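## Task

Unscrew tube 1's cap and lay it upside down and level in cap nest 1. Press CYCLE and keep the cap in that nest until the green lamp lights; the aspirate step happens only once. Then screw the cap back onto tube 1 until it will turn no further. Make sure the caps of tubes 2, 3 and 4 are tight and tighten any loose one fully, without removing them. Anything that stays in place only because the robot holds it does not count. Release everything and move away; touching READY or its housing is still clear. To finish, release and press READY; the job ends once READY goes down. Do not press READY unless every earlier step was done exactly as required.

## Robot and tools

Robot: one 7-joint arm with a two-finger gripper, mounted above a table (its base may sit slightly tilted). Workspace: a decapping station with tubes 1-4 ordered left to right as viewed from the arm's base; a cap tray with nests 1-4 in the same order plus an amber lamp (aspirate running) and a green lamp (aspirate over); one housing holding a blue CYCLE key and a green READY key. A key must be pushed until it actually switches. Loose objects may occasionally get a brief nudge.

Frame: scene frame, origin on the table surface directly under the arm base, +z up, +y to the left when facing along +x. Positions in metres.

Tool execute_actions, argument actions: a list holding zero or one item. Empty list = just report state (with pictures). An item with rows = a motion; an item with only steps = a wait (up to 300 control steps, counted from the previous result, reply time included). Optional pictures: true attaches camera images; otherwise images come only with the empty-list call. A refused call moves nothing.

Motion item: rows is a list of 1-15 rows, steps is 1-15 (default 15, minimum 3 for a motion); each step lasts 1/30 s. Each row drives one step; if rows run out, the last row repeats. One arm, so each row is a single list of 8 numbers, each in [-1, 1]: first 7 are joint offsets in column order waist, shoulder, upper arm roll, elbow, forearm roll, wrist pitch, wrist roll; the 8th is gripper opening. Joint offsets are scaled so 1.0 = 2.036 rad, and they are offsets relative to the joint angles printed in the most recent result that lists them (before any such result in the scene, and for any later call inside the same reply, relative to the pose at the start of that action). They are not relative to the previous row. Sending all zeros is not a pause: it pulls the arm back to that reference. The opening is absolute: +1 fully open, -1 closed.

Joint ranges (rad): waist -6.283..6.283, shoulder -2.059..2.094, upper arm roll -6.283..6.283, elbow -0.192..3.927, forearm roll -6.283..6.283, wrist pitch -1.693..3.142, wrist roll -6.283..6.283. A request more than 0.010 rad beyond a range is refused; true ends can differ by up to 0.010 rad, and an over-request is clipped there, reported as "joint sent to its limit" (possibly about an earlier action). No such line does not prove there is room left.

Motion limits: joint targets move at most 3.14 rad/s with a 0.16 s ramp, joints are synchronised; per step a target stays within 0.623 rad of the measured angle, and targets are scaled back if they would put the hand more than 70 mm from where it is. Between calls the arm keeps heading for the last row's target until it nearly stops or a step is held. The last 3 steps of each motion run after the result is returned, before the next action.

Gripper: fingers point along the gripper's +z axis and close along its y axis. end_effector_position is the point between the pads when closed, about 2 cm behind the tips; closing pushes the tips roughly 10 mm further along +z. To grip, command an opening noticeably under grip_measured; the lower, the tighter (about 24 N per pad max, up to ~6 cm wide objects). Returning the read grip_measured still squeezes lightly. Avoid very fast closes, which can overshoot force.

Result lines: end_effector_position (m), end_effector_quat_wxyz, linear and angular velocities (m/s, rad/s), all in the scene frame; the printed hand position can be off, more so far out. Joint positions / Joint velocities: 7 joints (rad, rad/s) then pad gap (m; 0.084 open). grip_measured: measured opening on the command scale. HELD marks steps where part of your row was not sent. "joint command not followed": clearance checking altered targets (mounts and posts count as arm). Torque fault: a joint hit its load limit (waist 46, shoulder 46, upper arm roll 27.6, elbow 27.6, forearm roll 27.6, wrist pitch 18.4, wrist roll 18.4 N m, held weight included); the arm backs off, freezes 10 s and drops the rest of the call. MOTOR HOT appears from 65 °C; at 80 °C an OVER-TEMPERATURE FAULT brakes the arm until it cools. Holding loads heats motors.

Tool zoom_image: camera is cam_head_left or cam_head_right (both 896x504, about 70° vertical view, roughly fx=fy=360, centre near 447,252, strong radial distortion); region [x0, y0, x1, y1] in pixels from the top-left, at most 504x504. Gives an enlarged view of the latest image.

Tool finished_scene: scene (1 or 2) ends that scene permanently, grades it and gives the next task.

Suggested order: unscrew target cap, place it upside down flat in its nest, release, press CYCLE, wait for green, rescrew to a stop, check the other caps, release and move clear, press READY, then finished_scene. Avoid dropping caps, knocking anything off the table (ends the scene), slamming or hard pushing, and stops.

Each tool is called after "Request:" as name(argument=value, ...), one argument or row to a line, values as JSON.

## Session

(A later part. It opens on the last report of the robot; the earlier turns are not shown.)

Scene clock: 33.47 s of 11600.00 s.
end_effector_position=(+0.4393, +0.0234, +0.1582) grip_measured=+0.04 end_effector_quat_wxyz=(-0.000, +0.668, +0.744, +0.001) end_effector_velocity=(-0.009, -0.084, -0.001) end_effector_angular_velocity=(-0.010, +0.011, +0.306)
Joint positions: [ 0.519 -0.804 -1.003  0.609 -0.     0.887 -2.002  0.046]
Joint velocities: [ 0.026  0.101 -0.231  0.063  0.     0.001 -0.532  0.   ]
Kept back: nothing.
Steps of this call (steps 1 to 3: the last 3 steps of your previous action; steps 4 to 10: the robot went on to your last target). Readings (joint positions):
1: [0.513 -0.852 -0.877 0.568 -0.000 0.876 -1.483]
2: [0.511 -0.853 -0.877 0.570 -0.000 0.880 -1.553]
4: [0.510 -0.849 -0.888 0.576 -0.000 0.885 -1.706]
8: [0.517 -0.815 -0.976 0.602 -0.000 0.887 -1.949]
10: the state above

Request:
execute_actions(
  actions=[
    {"rows":[[0.0086,0.007,-0.0133,-0.0016,0,-0.01,-0.0236,0.05],[0.0157,0.01,-0.0183,-0.006,0,-0.02,-0.0236,0.05],[0.0227,0.0129,-0.0233,-0.0103,0,-0.0305,-0.0236,0.05],[0.0298,0.0158,-0.0283,-0.0147,0,-0.0407,-0.0236,0.05],[0.0298,0.0158,-0.0283,-0.0147,0,-0.0407,-0.0236,0.05],[0.0298,0.0158,-0.0283,-0.0147,0,-0.0407,-0.0236,0.05],[0.0298,0.0158,-0.0283,-0.0147,0,-0.0407,-0.0236,0.05],[0.0298,0.0158,-0.0283,-0.0147,0,-0.0407,-0.0236,0.05],[0.0298,0.0158,-0.0283,-0.0147,0,-0.0407,-0.0236,0.05],[0.0298,0.0158,-0.0283,-0.0147,0,-0.0407,-0.0236,0.0],[0.0298,0.0158,-0.0283,-0.0147,0,-0.0407,-0.0236,-0.1],[0.0298,0.0158,-0.0283,-0.0147,0,-0.0407,-0.0236,-0.2],[0.0298,0.0158,-0.0283,-0.0147,0,-0.0407,-0.0236,-0.3],[0.0298,0.0158,-0.0283,-0.0147,0,-0.0407,-0.0236,-0.5],[0.0298,0.0158,-0.0283,-0.0147,0,-0.0407,-0.0236,-0.8]],"steps":15},
  ],
)

Request:
execute_actions(
  actions=[
    {"steps":6},
  ],
)

Request:
execute_actions(
  actions=[
    {"rows":[[0,0,0,0,0,0,0.35,-0.8]],"steps":9},
  ],
)

Request:
execute_actions(
  actions=[
    {"steps":3},
  ],
)

Request:
execute_actions(
  actions=[
    {"steps":1},
  ],
)

Scene clock: 34.17 s of 11600.00 s.
end_effector_position=(+0.4388, +0.0175, +0.1347) grip_measured=-0.09 end_effector_quat_wxyz=(-0.000, +0.656, +0.755, -0.000) end_effector_velocity=(+0.007, -0.004, -0.007) end_effector_angular_velocity=(-0.007, -0.026, -0.004)
Joint positions: [ 0.577 -0.773 -1.058  0.58  -0.     0.809 -2.05   0.04 ]
Joint velocities: [ 0.03   0.01  -0.027 -0.006 -0.001 -0.056 -0.001 -0.101]
Steps of this call (steps 1 to 9: the robot went on to your last target; steps 10 to 21: the first 12 steps of this action). Readings (joint positions):
10: [0.522 -0.796 -1.019 0.614 -0.000 0.887 -2.048]
11: [0.524 -0.795 -1.021 0.613 -0.000 0.883 -2.049]
13: [0.535 -0.791 -1.029 0.608 -0.000 0.868 -2.049]
17: [0.567 -0.777 -1.050 0.586 -0.000 0.825 -2.050]
21: the state above

Scene clock: 34.37 s of 11600.00 s.
end_effector_position=(+0.4393, +0.0173, +0.1344) grip_measured=-0.25 end_effector_quat_wxyz=(+0.000, +0.656, +0.755, +0.000) end_effector_velocity=(+0.000, +0.000, -0.001) end_effector_angular_velocity=(-0.000, -0.000, +0.002)
Joint positions: [ 0.579 -0.773 -1.06   0.58  -0.     0.806 -2.05   0.033]
Joint velocities: [ 0.002 -0.    -0.001 -0.001 -0.001 -0.002 -0.     0.   ]
Kept back: nothing.
Steps of this call (steps 1 to 3: the last 3 steps of your previous action; steps 4 to 6: the robot went on to your last target). Readings (joint positions):
1: [0.577 -0.773 -1.059 0.580 -0.000 0.807 -2.050]
2: [0.578 -0.773 -1.059 0.580 -0.000 0.806 -2.050]
4: [0.578 -0.773 -1.059 0.580 -0.000 0.806 -2.050]
6: the state above

Scene clock: 34.57 s of 11600.00 s.
end_effector_position=(+0.4393, +0.0172, +0.1343) grip_measured=-0.25 end_effector_quat_wxyz=(+0.000, +0.716, +0.698, +0.001) end_effector_velocity=(-0.001, +0.000, -0.000) end_effector_angular_velocity=(+0.003, +0.002, -2.143)
Joint positions: [ 0.579 -0.773 -1.06   0.58  -0.     0.805 -1.885  0.033]
Joint velocities: [-0.001 -0.     0.    -0.001  0.     0.001  2.143 -0.   ]
Steps of this call (steps 1 to 6: the first 6 steps of this action). Readings (joint positions):
1: [0.579 -0.773 -1.060 0.580 -0.000 0.806 -2.050]
2: [0.579 -0.773 -1.060 0.580 -0.000 0.805 -2.044]
4: [0.579 -0.773 -1.060 0.580 -0.000 0.805 -1.998]
6: the state above

Scene clock: 34.67 s of 11600.00 s.
end_effector_position=(+0.4391, +0.0164, +0.1343) grip_measured=-0.25 end_effector_quat_wxyz=(+0.001, +0.796, +0.605, +0.000) end_effector_velocity=(-0.005, -0.008, -0.001) end_effector_angular_velocity=(-0.004, +0.007, -2.421)
Joint positions: [ 0.578 -0.772 -1.061  0.58  -0.001  0.804 -1.64   0.033]
Joint velocities: [-0.007  0.005 -0.015 -0.004 -0.01   0.003  2.406  0.005]
Kept back: nothing.
Steps of this call (steps 1 to 3: the last 3 steps of your previous action). Readings (joint positions):
1: [0.579 -0.773 -1.060 0.580 -0.000 0.805 -1.808]
2: [0.579 -0.772 -1.061 0.580 -0.001 0.805 -1.723]
3: the state above

Scene clock: 34.70 s of 11600.00 s.
end_effector_position=(+0.4390, +0.0163, +0.1342) grip_measured=-0.25 end_effector_quat_wxyz=(+0.001, +0.819, +0.574, +0.000) end_effector_velocity=(-0.002, +0.008, -0.004) end_effector_angular_velocity=(+0.018, +0.001, -2.121)
Joint positions: [ 0.578 -0.772 -1.062  0.58  -0.001  0.805 -1.564  0.033]
Joint velocities: [ 0.007 -0.006  0.006 -0.012  0.013 -0.005  2.124  0.006]
Kept back: nothing.
Steps of this call (step 1: the robot went on to your last target). Readings (joint positions):
1: the state above

Request:
execute_actions(
  actions=[
    {"rows":[[0,0,0,0,0,0,0.111,-0.3],[0,0,0,0,0,0,0.111,-0.05],[0,0,0,0,0,0,0.111,-0.05],[0,0,0,0,0,0,0.111,-0.05],[-0.009,-0.004,0.007,0.006,0.0005,0.014,0.111,-0.05],[-0.018,-0.008,0.014,0.012,0.0005,0.027,0.08,-0.05],[-0.0275,-0.0116,0.0206,0.017,0.0005,0.0402,0.04,-0.05],[-0.0275,-0.0116,0.0206,0.017,0.0005,0.0402,0,-0.05],[-0.0275,-0.0116,0.0206,0.017,0.0005,0.0402,-0.05,-0.05],[-0.0275,-0.0116,0.0206,0.017,0.0005,0.0402,-0.1,-0.05],[-0.0275,-0.0116,0.0206,0.017,0.0005,0.0402,-0.15,0.05],[-0.019,-0.0044,-0.0013,0.025,0.0005,0.04,-0.2,0.05],[-0.0105,0.0028,-0.023,0.033,0.0005,0.039,-0.25,0.05],[-0.002,0.01,-0.045,0.041,0.0005,0.039,-0.29,0.05],[0.0066,0.0171,-0.067,0.0492,0.0005,0.0383,-0.312,0.05]],"steps":15},
  ],
)

Request:
execute_actions(
  actions=[
    {"steps":10},
  ],
)

Scene clock: 35.33 s of 11600.00 s.
end_effector_position=(+0.4398, +0.0167, +0.1523) grip_measured=+0.00 end_effector_quat_wxyz=(+0.001, +0.830, +0.558, +0.001) end_effector_velocity=(+0.002, -0.002, +0.062) end_effector_angular_velocity=(-0.005, -0.009, +1.785)
Joint positions: [ 0.537 -0.79  -1.031  0.607 -0.     0.864 -1.524  0.044]
Joint velocities: [-0.136 -0.058  0.091  0.095  0.002  0.198 -1.79   0.035]
Steps of this call (steps 1 to 7: the robot went on to your last target; steps 8 to 19: the first 12 steps of this action). Readings (joint positions):
8: [0.579 -0.773 -1.059 0.580 -0.000 0.804 -1.350]
9: [0.579 -0.773 -1.059 0.580 -0.000 0.804 -1.346]
11: [0.579 -0.772 -1.060 0.579 -0.000 0.805 -1.342]
15: [0.565 -0.778 -1.051 0.587 -0.001 0.827 -1.359]
19: the state above

Scene clock: 35.67 s of 11600.00 s.
end_effector_position=(+0.4385, -0.0288, +0.1582) grip_measured=+0.04 end_effector_quat_wxyz=(+0.000, +0.665, +0.747, +0.001) end_effector_velocity=(-0.010, -0.094, +0.000) end_effector_angular_velocity=(-0.013, +0.009, +0.415)
Joint positions: [ 0.581 -0.746 -1.175  0.671 -0.     0.882 -2.141  0.046]
Joint velocities: [ 0.116  0.102 -0.306  0.111  0.     0.002 -0.645  0.   ]
Kept back: nothing.
Steps of this call (steps 1 to 3: the last 3 steps of your previous action; steps 4 to 10: the robot went on to your last target). Readings (joint positions):
1: [0.533 -0.791 -1.029 0.609 -0.000 0.870 -1.588]
2: [0.532 -0.792 -1.029 0.612 -0.000 0.875 -1.659]
4: [0.535 -0.788 -1.042 0.620 -0.000 0.880 -1.814]
8: [0.570 -0.756 -1.141 0.659 -0.000 0.882 -2.077]
10: the state above

Request:
execute_actions(
  actions=[
    {"rows":[[0.013,0.0062,-0.0176,0.0003,0,-0.0095,-0.029,0.05],[0.021,0.0082,-0.0238,-0.004,0,-0.019,-0.029,0.05],[0.029,0.01,-0.03,-0.008,0,-0.029,-0.029,0.05],[0.0368,0.012,-0.036,-0.0123,0,-0.0388,-0.029,0.05],[0.0368,0.012,-0.036,-0.0123,0,-0.0388,-0.029,0.05],[0.0368,0.012,-0.036,-0.0123,0,-0.0388,-0.029,0.05],[0.0368,0.012,-0.036,-0.0123,0,-0.0388,-0.029,0.05],[0.0368,0.012,-0.036,-0.0123,0,-0.0388,-0.029,0.05],[0.0368,0.012,-0.036,-0.0123,0,-0.0388,-0.029,0.05],[0.0368,0.012,-0.036,-0.0123,0,-0.0388,-0.029,0.0],[0.0368,0.012,-0.036,-0.0123,0,-0.0388,-0.029,-0.1],[0.0368,0.012,-0.036,-0.0123,0,-0.0388,-0.029,-0.2],[0.0368,0.012,-0.036,-0.0123,0,-0.0388,-0.029,-0.3],[0.0368,0.012,-0.036,-0.0123,0,-0.0388,-0.029,-0.5],[0.0368,0.012,-0.036,-0.0123,0,-0.0388,-0.029,-0.8]],"steps":15},
  ],
)

Request:
execute_actions(
  actions=[
    {"steps":6},
  ],
)

Request:
execute_actions(
  actions=[
    {"rows":[[0,0,0,0,0,0,0.35,-0.8]],"steps":9},
  ],
)

Request:
execute_actions(
  actions=[
    {"steps":3},
  ],
)

Request:
execute_actions(
  actions=[
    {"steps":1},
  ],
)

Scene clock: 36.37 s of 11600.00 s.
end_effector_position=(+0.4374, -0.0361, +0.1346) grip_measured=-0.09 end_effector_quat_wxyz=(-0.001, +0.650, +0.760, -0.000) end_effector_velocity=(+0.006, -0.006, -0.007) end_effector_angular_velocity=(-0.011, -0.023, -0.004)
Joint positions: [ 0.653 -0.722 -1.245  0.647 -0.     0.808 -2.2    0.04 ]
Joint velocities: [ 0.034  0.007 -0.033 -0.005 -0.002 -0.054 -0.002 -0.101]
Steps of this call (steps 1 to 9: the robot went on to your last target; steps 10 to 21: the first 12 steps of this action). Readings (joint positions):
10: [0.592 -0.738 -1.197 0.679 -0.000 0.882 -2.197]
11: [0.594 -0.737 -1.199 0.679 -0.000 0.879 -2.198]
13: [0.606 -0.734 -1.209 0.673 -0.000 0.864 -2.199]
17: [0.641 -0.725 -1.236 0.652 -0.000 0.823 -2.200]
21: the state above

Scene clock: 36.57 s of 11600.00 s.
end_effector_position=(+0.4384, -0.0362, +0.1344) grip_measured=-0.25 end_effector_quat_wxyz=(+0.001, +0.649, +0.760, +0.001) end_effector_velocity=(-0.001, +0.000, -0.001) end_effector_angular_velocity=(+0.003, +0.001, -0.002)
Joint positions: [ 0.655 -0.722 -1.246  0.647  0.     0.804 -2.2    0.033]
Joint velocities: [ 0.002 -0.001 -0.003 -0.002  0.001 -0.001  0.     0.   ]
Kept back: nothing.
Steps of this call (steps 1 to 3: the last 3 steps of your previous action; steps 4 to 6: the robot went on to your last target). Readings (joint positions):
1: [0.653 -0.722 -1.246 0.647 -0.000 0.806 -2.200]
2: [0.654 -0.722 -1.246 0.648 0.000 0.804 -2.200]
4: [0.655 -0.722 -1.246 0.648 -0.000 0.804 -2.200]
6: the state above

Scene clock: 36.77 s of 11600.00 s.
end_effector_position=(+0.4382, -0.0363, +0.1343) grip_measured=-0.25 end_effector_quat_wxyz=(+0.000, +0.710, +0.704, +0.001) end_effector_velocity=(-0.001, +0.001, -0.000) end_effector_angular_velocity=(+0.006, +0.005, -2.141)
Joint positions: [ 0.655 -0.722 -1.247  0.647 -0.     0.804 -2.036  0.033]
Joint velocities: [-0.002 -0.002  0.002 -0.001 -0.001  0.006  2.142  0.   ]
Steps of this call (steps 1 to 6: the first 6 steps of this action). Readings (joint positions):
1: [0.655 -0.722 -1.247 0.647 0.000 0.804 -2.200]
2: [0.655 -0.722 -1.247 0.647 -0.000 0.804 -2.194]
4: [0.655 -0.722 -1.247 0.647 -0.000 0.804 -2.148]
6: the state above

Scene clock: 36.87 s of 11600.00 s.
end_effector_position=(+0.4379, -0.0368, +0.1341) grip_measured=-0.25 end_effector_quat_wxyz=(+0.001, +0.791, +0.612, +0.000) end_effector_velocity=(-0.002, +0.001, -0.004) end_effector_angular_velocity=(+0.004, +0.005, -2.409)
Joint positions: [ 0.655 -0.722 -1.248  0.647 -0.001  0.803 -1.79   0.033]
Joint velocities: [ 0.004  0.004 -0.002 -0.007  0.002 -0.005  2.408 -0.004]
Kept back: nothing.
Steps of this call (steps 1 to 3: the last 3 steps of your previous action). Readings (joint positions):
1: [0.655 -0.722 -1.247 0.647 -0.000 0.804 -1.958]
2: [0.655 -0.722 -1.248 0.647 -0.001 0.803 -1.874]
3: the state above

Scene clock: 36.90 s of 11600.00 s.
end_effector_position=(+0.4379, -0.0367, +0.1340) grip_measured=-0.25 end_effector_quat_wxyz=(+0.000, +0.814, +0.581, +0.000) end_effector_velocity=(-0.002, +0.003, -0.002) end_effector_angular_velocity=(+0.004, +0.007, -2.118)
Joint positions: [ 0.655 -0.722 -1.248  0.646 -0.001  0.803 -1.714  0.033]
Joint velocities: [ 0.002  0.001  0.004 -0.004 -0.     0.002  2.123 -0.004]
Kept back: nothing.
Steps of this call (step 1: the robot went on to your last target). Readings (joint positions):
1: the state above

Request:
execute_actions(
  actions=[
    {"rows":[[0,0,0,0,0,0,0.111,-0.3],[0,0,0,0,0,0,0.111,-0.05],[0,0,0,0,0,0,0.111,-0.05],[0,0,0,0,0,0,0.111,-0.05],[-0.01,-0.0025,0.008,0.006,0.0005,0.013,0.111,-0.05],[-0.021,-0.005,0.016,0.011,0.0005,0.026,0.08,-0.05],[-0.0312,-0.0075,0.0244,0.0168,0.0005,0.0393,0.04,-0.05],[-0.0312,-0.0075,0.0244,0.0168,0.0005,0.0393,0,-0.05],[-0.0312,-0.0075,0.0244,0.0168,0.0005,0.0393,-0.05,-0.05],[-0.0312,-0.0075,0.0244,0.0168,0.0005,0.0393,-0.1,-0.05],[-0.0312,-0.0075,0.0244,0.0168,0.0005,0.0393,-0.15,0.0],[-0.022,-0.0055,0.004,0.024,0.0005,0.04,-0.2,0.0],[-0.012,-0.0035,-0.017,0.031,0.0005,0.0405,-0.25,0.0],[-0.002,-0.0015,-0.038,0.038,0.0005,0.041,-0.3,0.0],[0.1015,0.0204,-0.2616,0.1153,0.0005,0.048,-0.82,0.0]],"steps":15},
  ],
)

Request:
execute_actions(
  actions=[
    {"steps":14},
  ],
)

Scene clock: 37.70 s of 11600.00 s.
end_effector_position=(+0.4388, -0.0367, +0.1525) grip_measured=-0.03 end_effector_quat_wxyz=(+0.001, +0.825, +0.565, +0.001) end_effector_velocity=(+0.002, -0.001, +0.063) end_effector_angular_velocity=(-0.006, -0.007, +1.789)
Joint positions: [ 0.608 -0.733 -1.212  0.673  0.     0.861 -1.674  0.043]
Joint velocities: [-0.154 -0.039  0.114  0.094  0.003  0.197 -1.792  0.018]
Steps of this call (steps 1 to 12: the robot went on to your last target; steps 13 to 24: the first 12 steps of this action). Readings (joint positions):
13: [0.656 -0.722 -1.246 0.647 -0.000 0.804 -1.490]
14: [0.655 -0.722 -1.247 0.647 -0.000 0.804 -1.489]
16: [0.655 -0.722 -1.247 0.646 -0.000 0.804 -1.488]
20: [0.639 -0.725 -1.236 0.654 -0.000 0.824 -1.508]
24: the state above

Scene clock: 38.17 s of 11600.00 s.
end_effector_position=(+0.4135, -0.1395, +0.1585) grip_measured=-0.01 end_effector_quat_wxyz=(-0.001, +0.621, +0.784, +0.010) end_effector_velocity=(-0.112, -0.275, +0.002) end_effector_angular_velocity=(-0.063, -0.000, +1.595)
Joint positions: [ 0.774 -0.698 -1.59   0.815  0.     0.893 -2.526  0.044]
Joint velocities: [ 0.464  0.098 -1.     0.346 -0.     0.038 -2.246  0.   ]
Kept back: nothing.
Steps of this call (steps 1 to 3: the last 3 steps of your previous action; steps 4 to 14: the robot went on to your last target). Readings (joint positions):
1: [0.604 -0.734 -1.209 0.676 0.000 0.867 -1.738]
2: [0.602 -0.734 -1.208 0.678 0.000 0.872 -1.809]
4: [0.606 -0.734 -1.220 0.686 0.000 0.878 -1.961]
8: [0.672 -0.720 -1.367 0.739 0.000 0.885 -2.169]
14: the state above

Request:
execute_actions(
  actions=[
    {"rows":[[0.07,0.002,-0.115,0.027,0,-0.02,-0.4219,0],[0.095,-0.004,-0.135,0.021,0,-0.043,-0.4219,0],[0.12,-0.01,-0.155,0.016,0,-0.067,-0.4219,0],[0.145,-0.016,-0.176,0.01,0,-0.09,-0.4219,0],[0.17,-0.022,-0.196,0.005,0,-0.113,-0.4219,0],[0.196,-0.0284,-0.2164,-0.0005,0,-0.1368,-0.4219,0]],"steps":15},
  ],
)

Request:
execute_actions(
  actions=[
    {"steps":8},
  ],
  pictures=true,
)

Scene clock: 38.73 s of 11600.00 s.
end_effector_position=(+0.3889, -0.1972, +0.0719) grip_measured=-0.01 end_effector_quat_wxyz=(-0.001, +0.308, +0.951, +0.005) end_effector_velocity=(-0.019, -0.010, -0.156) end_effector_angular_velocity=(-0.019, +0.028, +0.081)
Joint positions: [ 1.132 -0.747 -1.994  0.819  0.     0.657 -3.374  0.044]
Joint velocities: [ 0.484 -0.116 -0.394 -0.099  0.    -0.442 -0.115  0.   ]
Steps of this call (steps 1 to 5: the robot went on to your last target; steps 6 to 17: the first 12 steps of this action). Readings (joint positions):
6: [0.842 -0.684 -1.740 0.867 0.000 0.899 -3.035]
7: [0.849 -0.683 -1.752 0.871 0.000 0.898 -3.114]
9: [0.875 -0.686 -1.785 0.874 0.000 0.881 -3.242]
13: [1.015 -0.719 -1.903 0.846 0.000 0.759 -3.347]
17: the state above

Scene clock: 39.00 s of 11600.00 s.
end_effector_position=(+0.3884, -0.2019, +0.0619) grip_measured=-0.01 end_effector_quat_wxyz=(+0.002, +0.306, +0.952, +0.000) end_effector_velocity=(-0.002, +0.001, -0.010) end_effector_angular_velocity=(+0.002, +0.004, +0.005)
Joint positions: [ 1.17  -0.755 -2.029  0.816  0.     0.617 -3.385  0.044]
Joint velocities: [ 0.025 -0.006 -0.021 -0.009  0.001 -0.024 -0.008 -0.   ]
Kept back: nothing.
Steps of this call (steps 1 to 3: the last 3 steps of your previous action; steps 4 to 8: the robot went on to your last target). Readings (joint positions):
1: [1.145 -0.750 -2.005 0.816 0.000 0.644 -3.377]
2: [1.154 -0.752 -2.013 0.816 0.000 0.635 -3.380]
4: [1.163 -0.754 -2.022 0.816 0.000 0.625 -3.383]
8: the state above

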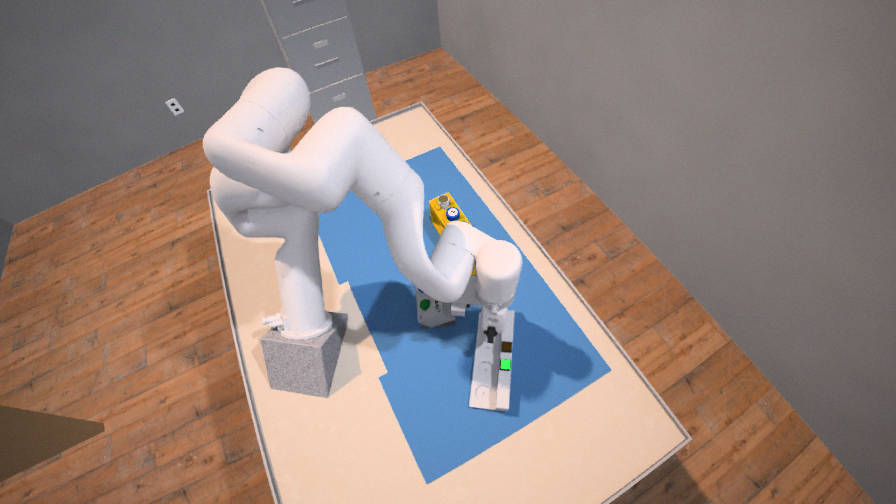

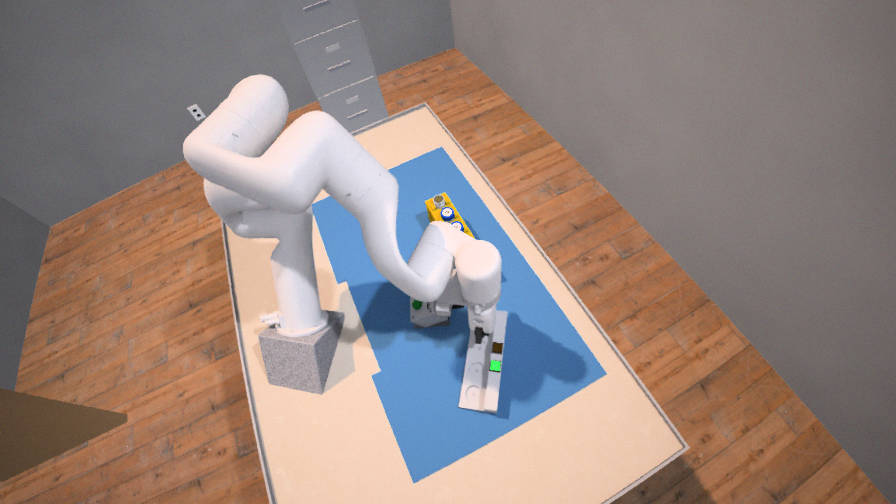

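Request:
execute_actions(
  actions=[],
)

Scene clock: 39.67 s of 11600.00 s.
end_effector_position=(+0.3879, -0.2014, +0.0605) grip_measured=-0.01 end_effector_quat_wxyz=(+0.001, +0.305, +0.952, +0.001) end_effector_velocity=(-0.001, -0.000, -0.000) end_effector_angular_velocity=(+0.000, +0.000, -0.002)
Joint positions: [ 1.173 -0.756 -2.031  0.814  0.     0.615 -3.385  0.044]
Joint velocities: [-0.    -0.    -0.002 -0.001  0.    -0.    -0.    -0.   ]
Kept back: nothing.
Steps of this call (steps 1 to 20: the robot went on to your last target). Readings (joint positions):
1: [1.171 -0.755 -2.029 0.815 0.000 0.616 -3.385]
2: [1.171 -0.756 -2.030 0.815 0.000 0.616 -3.385]
4: [1.172 -0.756 -2.030 0.815 0.000 0.615 -3.385]
8: [1.173 -0.756 -2.031 0.814 0.000 0.615 -3.385]
20: the state above

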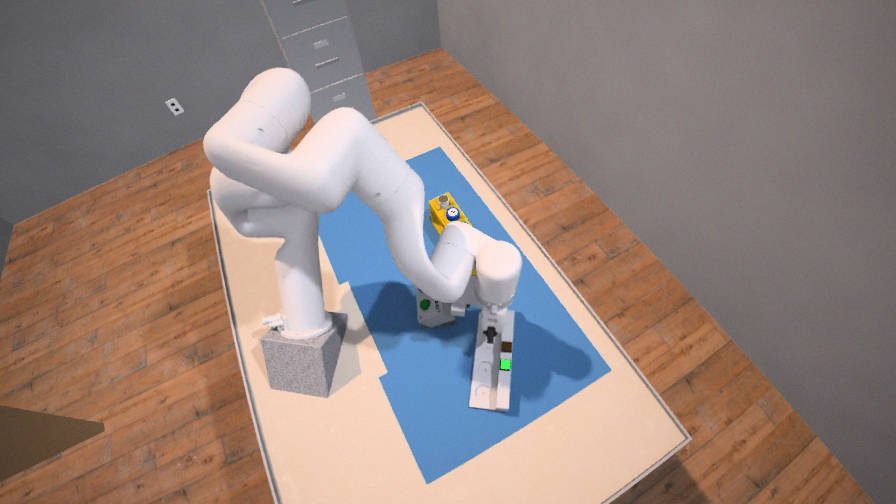

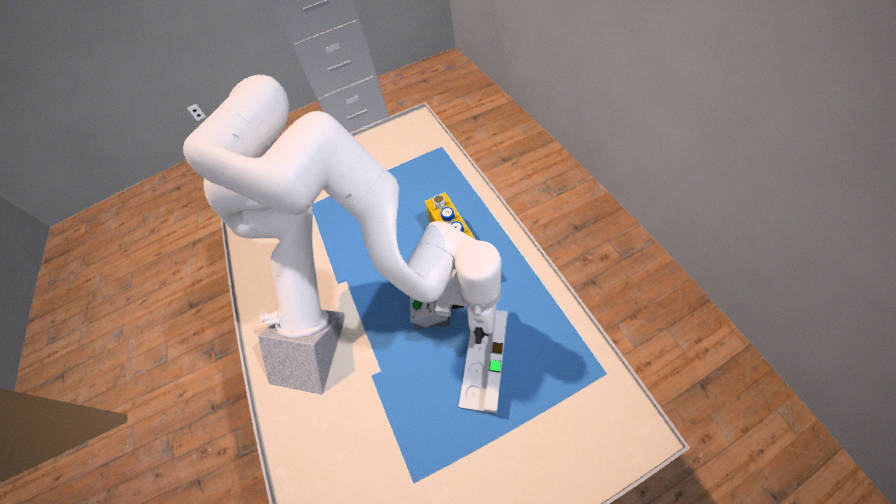

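Request:
execute_actions(
  actions=[
    {"rows": [[0.008,-0.0027,-0.0057,-0.0008,0,-0.0068,0,0],[0.016,-0.0054,-0.0115,-0.0015,0,-0.0137,0,0],[0.024,-0.0082,-0.0172,-0.0023,0,-0.0205,0,0],[0.031,-0.0106,-0.0223,-0.003,0,-0.0266,0,0],[0.0376,-0.0128,-0.027,-0.0036,0,-0.0322,0,0]], "steps": 15},
  ],
)

Request:
execute_actions(
  actions=[
    {"steps": 8},
  ],
  pictures=true,
)

Scene clock: 40.23 s of 11600.00 s.
end_effector_position=(+0.3876, -0.2008, +0.0378) grip_measured=-0.01 end_effector_quat_wxyz=(-0.000, +0.305, +0.952, +0.001) end_effector_velocity=(+0.002, -0.010, -0.009) end_effector_angular_velocity=(-0.022, -0.011, -0.008)
Joint positions: [ 1.245 -0.781 -2.082  0.807  0.     0.554 -3.385  0.044]
Joint velocities: [ 0.048 -0.014 -0.043  0.01   0.001 -0.051  0.     0.   ]
Steps of this call (steps 1 to 5: the robot went on to your last target; steps 6 to 17: the first 12 steps of this action). Readings (joint positions):
6: [1.174 -0.756 -2.031 0.814 0.000 0.615 -3.385]
7: [1.176 -0.757 -2.033 0.814 0.000 0.612 -3.385]
9: [1.188 -0.761 -2.042 0.814 0.000 0.601 -3.385]
13: [1.229 -0.775 -2.070 0.808 0.000 0.568 -3.385]
17: the state above

Scene clock: 40.50 s of 11600.00 s.
end_effector_position=(+0.3877, -0.2015, +0.0368) grip_measured=-0.01 end_effector_quat_wxyz=(+0.001, +0.305, +0.952, +0.000) end_effector_velocity=(-0.001, +0.000, -0.002) end_effector_angular_velocity=(+0.001, +0.001, -0.002)
Joint positions: [ 1.249 -0.782 -2.086  0.807  0.     0.55  -3.385  0.044]
Joint velocities: [ 0.003 -0.001 -0.004 -0.001  0.    -0.002  0.     0.   ]
Kept back: nothing.
Steps of this call (steps 1 to 3: the last 3 steps of your previous action; steps 4 to 8: the robot went on to your last target). Readings (joint positions):
1: [1.246 -0.781 -2.083 0.807 0.000 0.553 -3.385]
2: [1.247 -0.781 -2.084 0.807 0.000 0.552 -3.385]
4: [1.248 -0.782 -2.085 0.807 0.000 0.550 -3.385]
8: the state above

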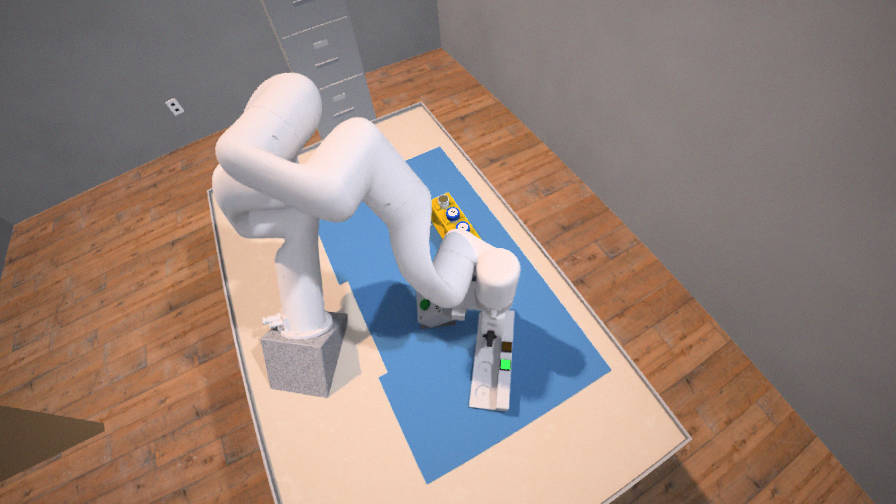

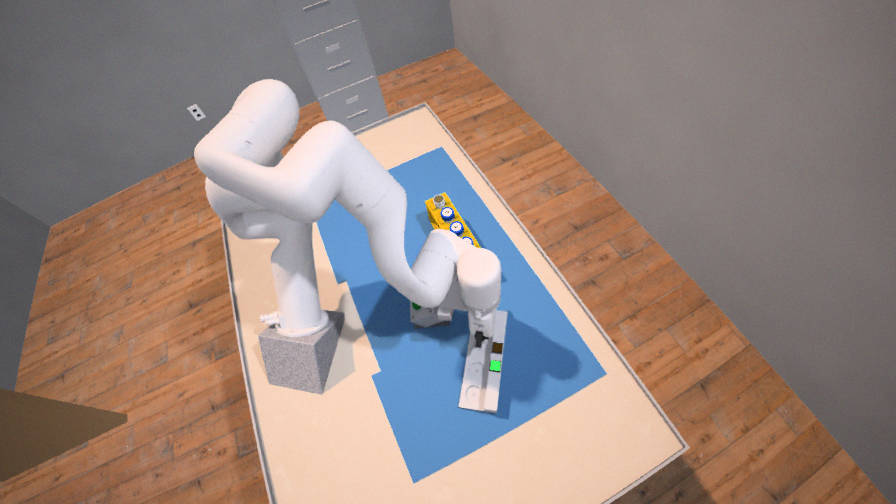

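Request:
execute_actions(
  actions=[
    {"rows": [[0.001,-0.0003,-0.0007,0,0,-0.0008,0,-0.1],[0.001,-0.0003,-0.0007,0,0,-0.0008,0,-0.18],[0.001,-0.0003,-0.0007,0,0,-0.0008,0,-0.24],[0.001,-0.0003,-0.0007,0,0,-0.0008,0,-0.3],[0.001,-0.0003,-0.0007,0,0,-0.0008,0,-0.35],[0.001,-0.0003,-0.0007,0,0,-0.0008,0,-0.4],[0.001,-0.0003,-0.0007,0,0,-0.0008,0,-0.45],[0.001,-0.0003,-0.0007,0,0,-0.0008,0,-0.5],[0.001,-0.0003,-0.0007,0,0,-0.0008,0,-0.55]], "steps": 15},
  ],
)

Scene clock: 41.03 s of 11600.00 s.
end_effector_position=(+0.3878, -0.2016, +0.0364) grip_measured=-0.25 end_effector_quat_wxyz=(+0.001, +0.305, +0.952, +0.000) end_effector_velocity=(-0.000, -0.000, -0.000) end_effector_angular_velocity=(-0.001, +0.002, +0.002)
Joint positions: [ 1.251 -0.782 -2.087  0.807  0.     0.548 -3.385  0.033]
Joint velocities: [ 0.001 -0.    -0.001  0.    -0.003 -0.     0.001  0.   ]
Steps of this call (steps 1 to 4: the robot went on to your last target; steps 5 to 16: the first 12 steps of this action). Readings (joint positions):
5: [1.250 -0.782 -2.086 0.807 0.000 0.549 -3.385]
6: [1.250 -0.782 -2.086 0.807 0.000 0.549 -3.385]
8: [1.251 -0.782 -2.086 0.807 0.000 0.549 -3.385]
12: [1.251 -0.782 -2.087 0.807 0.000 0.548 -3.385]
16: the state above

Lift slowly 15 mm.

Request:
execute_actions(
  actions=[
    {"rows": [[-0.0016,0.0006,0.0012,0.0001,0,0.0014,0,-0.55],[-0.0033,0.0011,0.0024,0.0003,0,0.0028,0,-0.55],[-0.0049,0.0017,0.0035,0.0004,0,0.0042,0,-0.55],[-0.0065,0.0023,0.0047,0.0006,0,0.0056,0,-0.55],[-0.0082,0.0029,0.0059,0.0007,0,0.007,0,-0.55],[-0.0098,0.0034,0.0071,0.0008,0,0.0083,0,-0.55],[-0.0122,0.0043,0.0089,0.0011,0,0.0104,0,-0.55],[-0.0147,0.0051,0.0106,0.0013,0,0.0125,0,-0.55],[-0.0179,0.0063,0.013,0.0015,0,0.0153,0,-0.55],[-0.0212,0.0074,0.0153,0.0018,0,0.0181,0,-0.55],[-0.0245,0.0086,0.0177,0.0021,0,0.0209,0,-0.55],[-0.028,0.0097,0.02,0.0024,0,0.0236,0,-0.55],[-0.031,0.0108,0.0224,0.0027,0,0.0264,0,-0.55],[-0.0345,0.012,0.025,0.003,0,0.0295,0,-0.55],[-0.0383,0.0128,0.0278,0.0034,0,0.0326,0,-0.55]], "steps": 15},
  ],
)

Scene clock: 41.60 s of 11600.00 s.
end_effector_position=(+0.3881, -0.2015, +0.0463) grip_measured=-0.25 end_effector_quat_wxyz=(+0.001, +0.305, +0.952, +0.000) end_effector_velocity=(+0.001, -0.001, +0.052) end_effector_angular_velocity=(-0.002, -0.005, -0.001)
Joint positions: [ 1.219 -0.771 -2.064  0.81   0.     0.575 -3.385  0.033]
Joint velocities: [-0.166  0.059  0.119  0.015 -0.001  0.141  0.    -0.   ]
Steps of this call (steps 1 to 3: the last 3 steps of your previous action; steps 4 to 5: the robot went on to your last target; steps 6 to 17: the first 12 steps of this action). Readings (joint positions):
6: [1.251 -0.782 -2.087 0.807 0.000 0.548 -3.385]
7: [1.251 -0.782 -2.086 0.807 0.000 0.549 -3.385]
9: [1.248 -0.782 -2.085 0.807 0.000 0.551 -3.385]
13: [1.237 -0.778 -2.077 0.808 0.000 0.560 -3.385]
17: the state above

Request:
execute_actions(
  actions=[
    {"rows": [[-0.03,0.0095,0.022,0.0027,0,0.026,0,-0.55],[-0.04,0.012,0.030,0.004,0,0.0345,0,-0.55],[-0.052,0.015,0.040,0.0055,0,0.045,0,-0.55],[-0.066,0.0185,0.052,0.0075,0,0.057,0,-0.55],[-0.08,0.022,0.064,0.0095,0,0.069,0,-0.55],[-0.095,0.0255,0.076,0.0115,0,0.082,0,-0.55],[-0.11,0.029,0.089,0.0136,0,0.095,0,-0.55],[-0.1248,0.0319,0.1012,0.0157,0,0.1081,0,-0.55],[-0.138,0.035,0.111,0.0205,0,0.121,0,-0.55],[-0.15,0.038,0.12,0.025,0,0.134,0,-0.55],[-0.163,0.041,0.13,0.03,0,0.147,0,-0.55],[-0.1755,0.0444,0.1392,0.0347,0,0.1599,0,-0.55]], "steps": 13},
  ],
)

Scene clock: 42.10 s of 11600.00 s.
end_effector_position=(+0.3909, -0.1953, +0.1013) grip_measured=-0.25 end_effector_quat_wxyz=(+0.002, +0.300, +0.954, +0.005) end_effector_velocity=(+0.006, +0.028, +0.245) end_effector_angular_velocity=(+0.004, -0.007, +0.055)
Joint positions: [ 1.037 -0.723 -1.918  0.833  0.     0.733 -3.385  0.033]
Joint velocities: [-0.789  0.186  0.647  0.142 -0.     0.695  0.    -0.   ]
Steps of this call (steps 1 to 3: the last 3 steps of your previous action; steps 4 to 5: the robot went on to your last target; steps 6 to 15: the first 10 steps of this action). Readings (joint positions):
6: [1.184 -0.760 -2.038 0.814 0.000 0.605 -3.385]
7: [1.179 -0.758 -2.034 0.814 0.000 0.610 -3.385]
9: [1.161 -0.753 -2.020 0.815 0.000 0.626 -3.385]
13: [1.088 -0.735 -1.960 0.825 0.000 0.689 -3.385]
15: the state above

Request:
execute_actions(
  actions=[
    {"rows": [[-0.093,0.0194,0.082,0.0197,0,0.0836,0,-0.55],[-0.103,0.017,0.102,0.0146,0,0.0853,0,-0.55],[-0.115,0.0148,0.126,0.0085,0,0.0874,0,-0.55],[-0.128,0.012,0.152,0.002,0,0.0897,0,-0.55],[-0.141,0.0093,0.178,-0.0047,0,0.092,0,-0.55],[-0.154,0.0066,0.204,-0.0113,0,0.0942,0,-0.55],[-0.167,0.0038,0.23,-0.018,0,0.0965,0,-0.55],[-0.181,0.001,0.256,-0.0246,0,0.0988,0,-0.55],[-0.194,-0.0017,0.282,-0.0313,0,0.101,0,-0.55],[-0.207,-0.0045,0.308,-0.038,0,0.1033,0,-0.55],[-0.22,-0.0072,0.334,-0.0446,0,0.1056,0,-0.55],[-0.2337,-0.01,0.3607,-0.0513,0,0.1079,0,-0.55]], "steps": 13},
  ],
)

Scene clock: 42.67 s of 11600.00 s.
end_effector_position=(+0.4180, -0.1299, +0.1659) grip_measured=-0.25 end_effector_quat_wxyz=(+0.002, +0.227, +0.974, +0.012) end_effector_velocity=(+0.133, +0.334, +0.050) end_effector_angular_velocity=(+0.032, -0.032, +0.808)
Joint positions: [ 0.747 -0.705 -1.547  0.82   0.     0.92  -3.385  0.033]
Joint velocities: [-0.649 -0.129  1.295 -0.321  0.     0.118  0.    -0.   ]
Steps of this call (steps 1 to 3: the last 3 steps of your previous action; steps 4 to 7: the robot went on to your last target; steps 8 to 17: the first 10 steps of this action). Readings (joint positions):
8: [0.878 -0.685 -1.794 0.877 0.000 0.883 -3.385]
9: [0.871 -0.684 -1.787 0.877 0.000 0.889 -3.385]
11: [0.853 -0.686 -1.758 0.871 0.000 0.897 -3.385]
15: [0.789 -0.697 -1.632 0.841 0.000 0.912 -3.385]
17: the state above

Request:
execute_actions(
  actions=[
    {"rows": [[-0.093,-0.025,0.194,-0.05,0,0.0155,0,-0.55],[-0.0955,-0.0337,0.2156,-0.0575,0,0.0147,0,-0.55],[-0.098,-0.043,0.239,-0.0655,0,0.0139,0,-0.55],[-0.1007,-0.0523,0.262,-0.0734,0,0.013,0,-0.55],[-0.1033,-0.0616,0.2857,-0.0813,0,0.0122,0,-0.55],[-0.106,-0.071,0.309,-0.0892,0,0.0114,0,-0.55],[-0.1086,-0.08,0.332,-0.097,0,0.0106,0,-0.55],[-0.1112,-0.0894,0.3555,-0.105,0,0.0097,0,-0.55],[-0.1138,-0.0987,0.379,-0.113,0,0.0089,0,-0.55],[-0.1164,-0.1079,0.402,-0.1208,0,0.0081,0,-0.55]], "steps": 15},
  ],
)

Request:
execute_actions(
  actions=[
    {"steps": 12},
  ],
  pictures=true,
)

Scene clock: 43.27 s of 11600.00 s.
end_effector_position=(+0.4491, +0.0611, +0.1721) grip_measured=-0.25 end_effector_quat_wxyz=(-0.002, -0.012, +1.000, +0.010) end_effector_velocity=(-0.017, +0.363, -0.012) end_effector_angular_velocity=(-0.029, -0.022, +0.977)
Joint positions: [ 0.534 -0.851 -0.917  0.638  0.     0.943 -3.385  0.033]
Joint velocities: [-0.125 -0.404  1.025 -0.344  0.001 -0.034  0.001  0.   ]
Steps of this call (steps 1 to 3: the last 3 steps of your previous action; steps 4 to 6: the robot went on to your last target; steps 7 to 18: the first 12 steps of this action). Readings (joint positions):
7: [0.600 -0.735 -1.256 0.747 0.000 0.946 -3.385]
8: [0.588 -0.739 -1.230 0.740 0.000 0.948 -3.385]
10: [0.571 -0.752 -1.181 0.725 0.000 0.949 -3.385]
14: [0.550 -0.798 -1.052 0.683 0.000 0.947 -3.385]
18: the state above

Scene clock: 43.67 s of 11600.00 s.
end_effector_position=(+0.4406, +0.1222, +0.1705) grip_measured=-0.25 end_effector_quat_wxyz=(+0.000, -0.098, +0.995, +0.001) end_effector_velocity=(-0.003, +0.012, -0.001) end_effector_angular_velocity=(-0.006, -0.001, +0.035)
Joint positions: [ 0.511 -0.923 -0.734  0.576  0.     0.937 -3.385  0.033]
Joint velocities: [-0.004 -0.013  0.037 -0.012  0.001 -0.001 -0.     0.   ]
Kept back: nothing.
Steps of this call (steps 1 to 3: the last 3 steps of your previous action; steps 4 to 12: the robot went on to your last target). Readings (joint positions):
1: [0.529 -0.864 -0.883 0.626 0.000 0.942 -3.385]
2: [0.525 -0.878 -0.849 0.615 0.000 0.941 -3.385]
4: [0.519 -0.900 -0.790 0.595 0.000 0.939 -3.385]
8: [0.512 -0.919 -0.743 0.579 0.000 0.937 -3.385]
12: the state above

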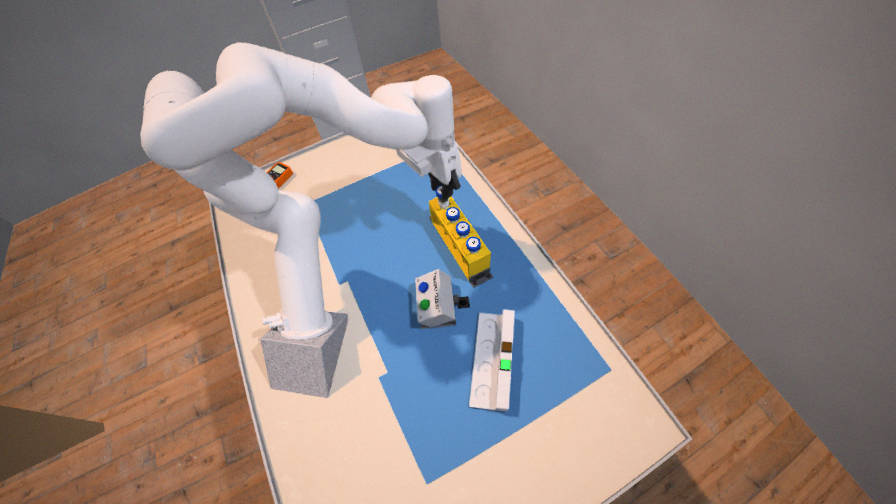

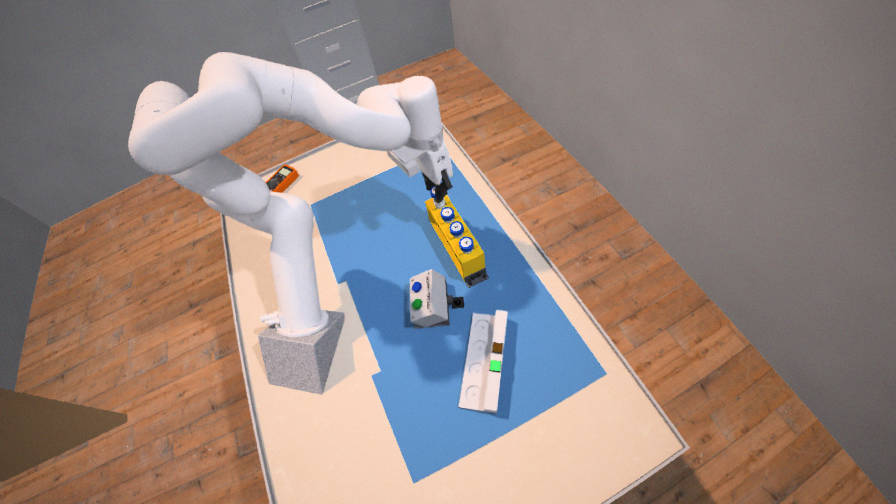

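Request:
execute_actions(
  actions=[
    {"rows": [[0.003,0.002,0.0005,-0.004,0,-0.007,0,-0.55],[0.006,0.005,-0.001,-0.007,0,-0.014,0,-0.55],[0.0095,0.0077,-0.003,-0.0105,0,-0.0215,0,-0.55],[0.0126,0.0102,-0.005,-0.014,0,-0.0285,0,-0.55],[0.0157,0.0128,-0.0069,-0.0172,0,-0.0357,0,-0.55]], "steps": 15},
  ],
  pictures=true,
)

Request:
zoom_image(
  camera="cam_head_left",
  region=[410, 160, 500, 260],
)

Scene clock: 44.30 s of 11600.00 s.
end_effector_position=(+0.4405, +0.1240, +0.1509) grip_measured=-0.25 end_effector_quat_wxyz=(+0.000, -0.101, +0.995, +0.000) end_effector_velocity=(+0.008, -0.001, -0.007) end_effector_angular_velocity=(+0.002, -0.026, -0.002)
Joint positions: [ 0.541 -0.899 -0.746  0.542  0.     0.87  -3.385  0.033]
Joint velocities: [ 0.02   0.015 -0.015 -0.011  0.001 -0.059 -0.001 -0.   ]
Steps of this call (steps 1 to 7: the robot went on to your last target; steps 8 to 19: the first 12 steps of this action). Readings (joint positions):
8: [0.511 -0.925 -0.729 0.574 0.000 0.936 -3.385]
9: [0.511 -0.924 -0.730 0.574 0.000 0.934 -3.385]
11: [0.516 -0.920 -0.732 0.569 0.000 0.923 -3.385]
15: [0.534 -0.905 -0.742 0.550 0.000 0.886 -3.385]
19: the state above

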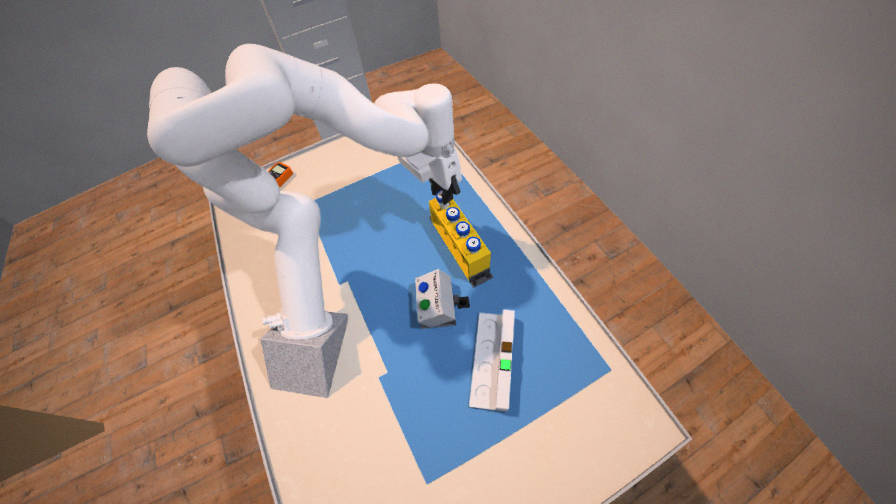

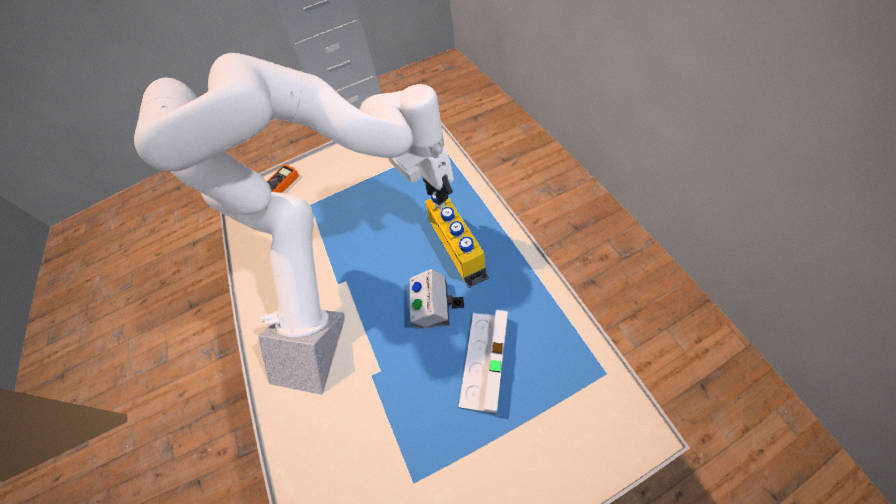

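Region (410, 160, 500, 260) of cam_head_left's 896x504 image, scaled by 5.040, with more detail than that image has; it fills the left 454 columns of this view, and the rest is white.

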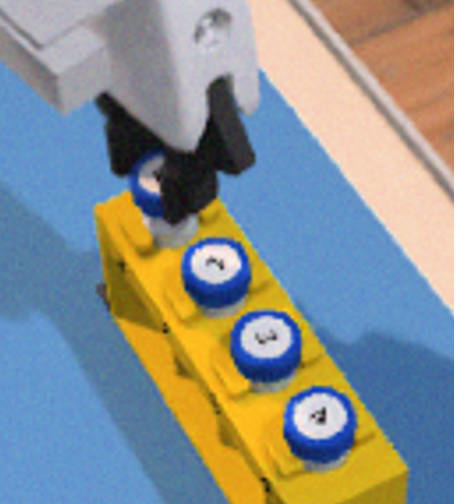

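Request:
execute_actions(
  actions=[
    {"rows": [[0.0017,0.0015,-0.0015,-0.0012,0,-0.0043,0,-0.6],[0.0025,0.0021,-0.002,-0.002,0,-0.0059,0,-0.6],[0.0032,0.0027,-0.0025,-0.0027,0,-0.0075,0,-0.6],[0.0039,0.0033,-0.003,-0.0034,0,-0.0091,0,-0.6],[0.0047,0.0039,-0.0035,-0.0042,0,-0.0107,0,-0.6],[0.0054,0.0045,-0.004,-0.0049,0,-0.0123,0,-0.6],[0.0061,0.0051,-0.0044,-0.0057,0,-0.0139,0,-0.6],[0.0069,0.0057,-0.0049,-0.0064,0,-0.0155,0,-0.6],[0.0076,0.0063,-0.0054,-0.0072,0,-0.0171,0,-0.6],[0.0083,0.0069,-0.0059,-0.0079,0,-0.0187,0,-0.6]], "steps": 15},
  ],
)

Request:
execute_actions(
  actions=[
    {"steps": 8},
  ],
  pictures=true,
)

Request:
zoom_image(
  camera="cam_head_left",
  region=[420, 170, 480, 230],
)

Scene clock: 45.00 s of 11600.00 s.
end_effector_position=(+0.4414, +0.1233, +0.1434) grip_measured=-0.25 end_effector_quat_wxyz=(+0.002, -0.100, +0.995, +0.000) end_effector_velocity=(-0.038, +0.003, -0.061) end_effector_angular_velocity=(-0.016, +0.104, +0.018)
Joint positions: [ 0.554 -0.888 -0.757  0.53   0.     0.838 -3.385  0.033]
Joint velocities: [ 0.047  0.052 -0.014 -0.118 -0.008 -0.079 -0.    -0.001]
Steps of this call (steps 1 to 3: the last 3 steps of your previous action; steps 4 to 9: the robot went on to your last target; steps 10 to 21: the first 12 steps of this action). Readings (joint positions):
10: [0.543 -0.897 -0.748 0.541 0.000 0.864 -3.385]
11: [0.543 -0.897 -0.748 0.541 0.000 0.864 -3.385]
13: [0.544 -0.896 -0.749 0.540 0.000 0.861 -3.385]
17: [0.548 -0.893 -0.752 0.538 0.000 0.850 -3.385]
21: the state above

Scene clock: 45.27 s of 11600.00 s.
end_effector_position=(+0.4410, +0.1233, +0.1413) grip_measured=-0.25 end_effector_quat_wxyz=(+0.002, -0.100, +0.995, +0.000) end_effector_velocity=(+0.000, -0.000, -0.000) end_effector_angular_velocity=(-0.001, -0.002, +0.001)
Joint positions: [ 0.557 -0.885 -0.759  0.527  0.     0.832 -3.385  0.033]
Joint velocities: [ 0.001  0.    -0.    -0.001 -0.002 -0.004  0.001  0.   ]
Kept back: nothing.
Steps of this call (steps 1 to 3: the last 3 steps of your previous action; steps 4 to 8: the robot went on to your last target). Readings (joint positions):
1: [0.555 -0.886 -0.758 0.528 -0.000 0.836 -3.385]
2: [0.556 -0.885 -0.758 0.528 -0.000 0.834 -3.385]
4: [0.556 -0.885 -0.758 0.527 -0.000 0.833 -3.385]
8: the state above

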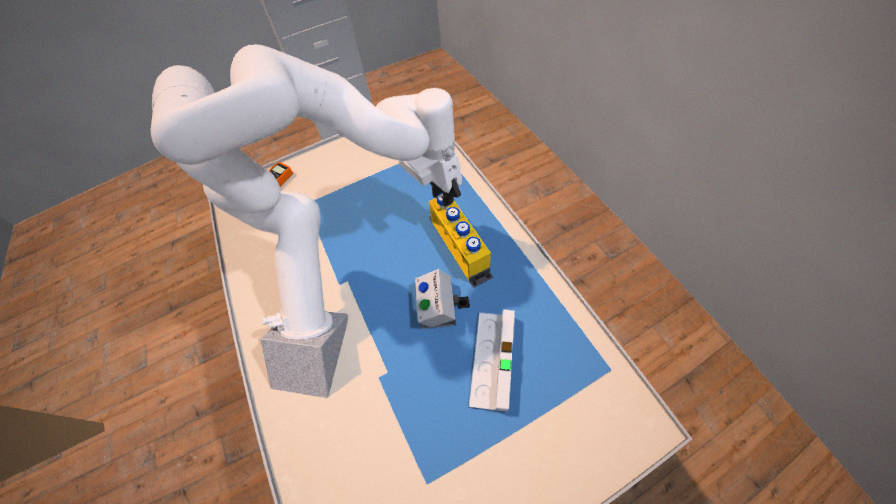

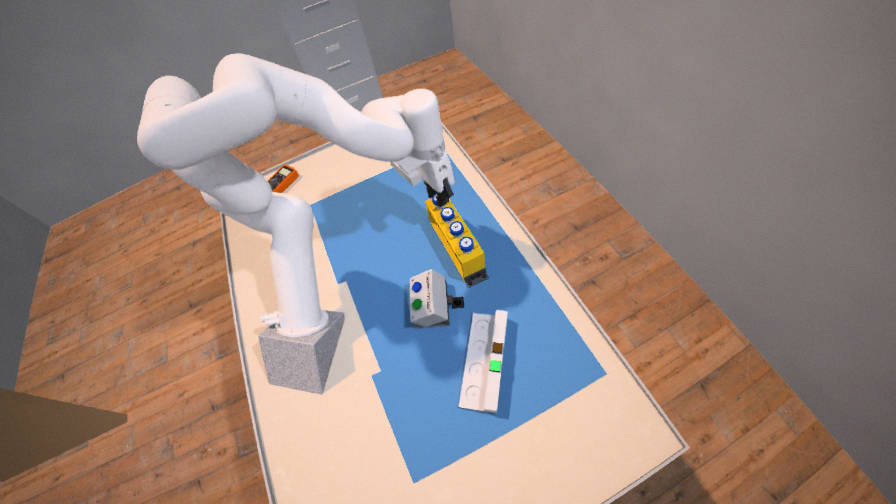

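Region (420, 170, 480, 230) of cam_head_left's 896x504 image, scaled by 8.400, with more detail than that image has.

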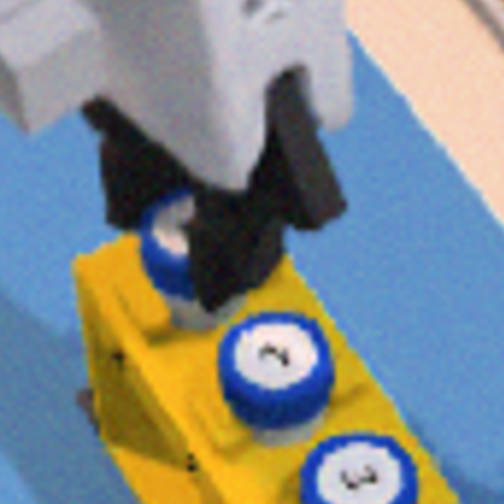

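Request:
execute_actions(
  actions=[
    {"rows": [[0.0005,0.0004,-0.0003,-0.0003,0,-0.0009,0.05,-0.62],[0.001,0.0008,-0.0006,-0.0007,0,-0.0018,0.12,-0.64],[0.0014,0.0012,-0.0009,-0.001,0,-0.0026,0.2,-0.65],[0.0014,0.0012,-0.0009,-0.001,0,-0.0026,0.3,-0.65],[0.0016,0.0013,-0.001,-0.0011,0,-0.003,0.9,-0.65]], "steps": 15},
  ],
)

Request:
execute_actions(
  actions=[
    {"steps": 12},
  ],
  pictures=true,
)

Request:
zoom_image(
  camera="cam_head_left",
  region=[420, 170, 480, 230],
)

Scene clock: 45.83 s of 11600.00 s.
end_effector_position=(+0.4413, +0.1229, +0.1401) grip_measured=-0.25 end_effector_quat_wxyz=(+0.002, +0.241, +0.971, +0.001) end_effector_velocity=(+0.001, -0.002, -0.001) end_effector_angular_velocity=(+0.012, +0.000, -2.655)
Joint positions: [ 0.559 -0.883 -0.761  0.525 -0.     0.827 -2.699  0.033]
Joint velocities: [ 0.001  0.002 -0.007 -0.    -0.001 -0.004  2.649  0.   ]
Steps of this call (steps 1 to 5: the robot went on to your last target; steps 6 to 17: the first 12 steps of this action). Readings (joint positions):
6: [0.557 -0.885 -0.759 0.527 0.000 0.832 -3.385]
7: [0.557 -0.885 -0.759 0.527 0.000 0.831 -3.379]
9: [0.558 -0.884 -0.759 0.526 0.000 0.831 -3.331]
13: [0.559 -0.883 -0.760 0.526 -0.000 0.828 -3.054]
17: the state above

Scene clock: 46.23 s of 11600.00 s.
end_effector_position=(+0.4411, +0.1229, +0.1397) grip_measured=-0.25 end_effector_quat_wxyz=(+0.001, +0.677, +0.736, +0.002) end_effector_velocity=(-0.002, +0.001, -0.003) end_effector_angular_velocity=(+0.007, +0.007, -1.542)
Joint positions: [ 0.56  -0.882 -0.761  0.525 -0.     0.826 -1.698  0.033]
Joint velocities: [ 0.004  0.001  0.001 -0.005  0.    -0.002  1.546  0.001]
Kept back: nothing.
Steps of this call (steps 1 to 3: the last 3 steps of your previous action; steps 4 to 12: the robot went on to your last target). Readings (joint positions):
1: [0.559 -0.883 -0.761 0.525 -0.000 0.827 -2.610]
2: [0.559 -0.883 -0.761 0.525 -0.000 0.827 -2.522]
4: [0.559 -0.882 -0.761 0.525 -0.000 0.827 -2.345]
8: [0.559 -0.882 -0.761 0.525 -0.000 0.827 -1.992]
12: the state above

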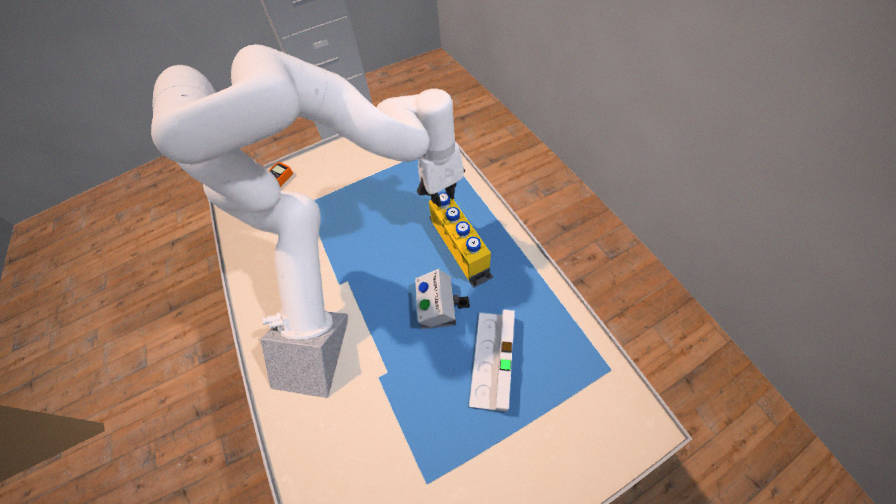

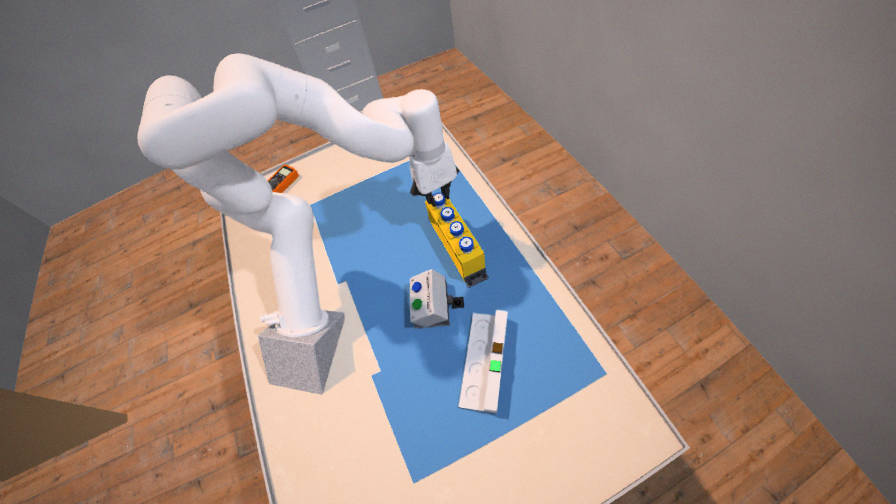

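Region (420, 170, 480, 230) of cam_head_left's 896x504 image, scaled by 8.400, with more detail than that image has.

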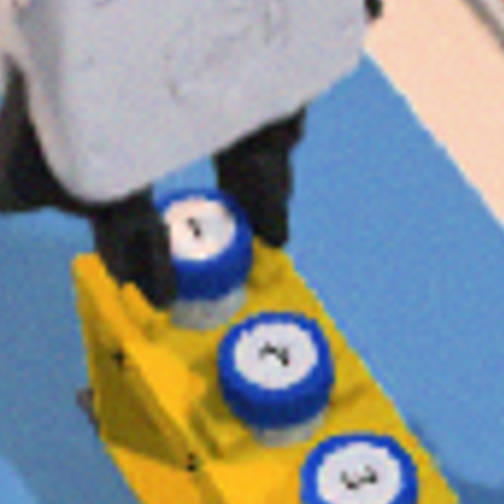

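Request:
execute_actions(
  actions=[
    {"rows": [[0.0012,0.001,-0.0002,-0.0009,0,-0.0022,1.0,-0.7]], "steps": 15},
  ],
)

Scene clock: 46.70 s of 11600.00 s.
end_effector_position=(+0.4415, +0.1235, +0.1390) grip_measured=-0.25 end_effector_quat_wxyz=(+0.001, +0.918, +0.396, +0.002) end_effector_velocity=(-0.000, +0.000, -0.001) end_effector_angular_velocity=(+0.014, +0.003, -2.651)
Joint positions: [ 0.562 -0.881 -0.761  0.524  0.     0.822 -0.856  0.033]
Joint velocities: [ 0.002 -0.    -0.001 -0.001 -0.    -0.001  2.653  0.   ]
Steps of this call (steps 1 to 2: the robot went on to your last target; steps 3 to 14: the first 12 steps of this action). Readings (joint positions):
3: [0.560 -0.882 -0.761 0.525 -0.000 0.826 -1.600]
4: [0.560 -0.882 -0.761 0.524 -0.000 0.826 -1.579]
6: [0.560 -0.882 -0.761 0.524 -0.000 0.826 -1.511]
10: [0.561 -0.881 -0.761 0.524 0.000 0.823 -1.215]
14: the state above


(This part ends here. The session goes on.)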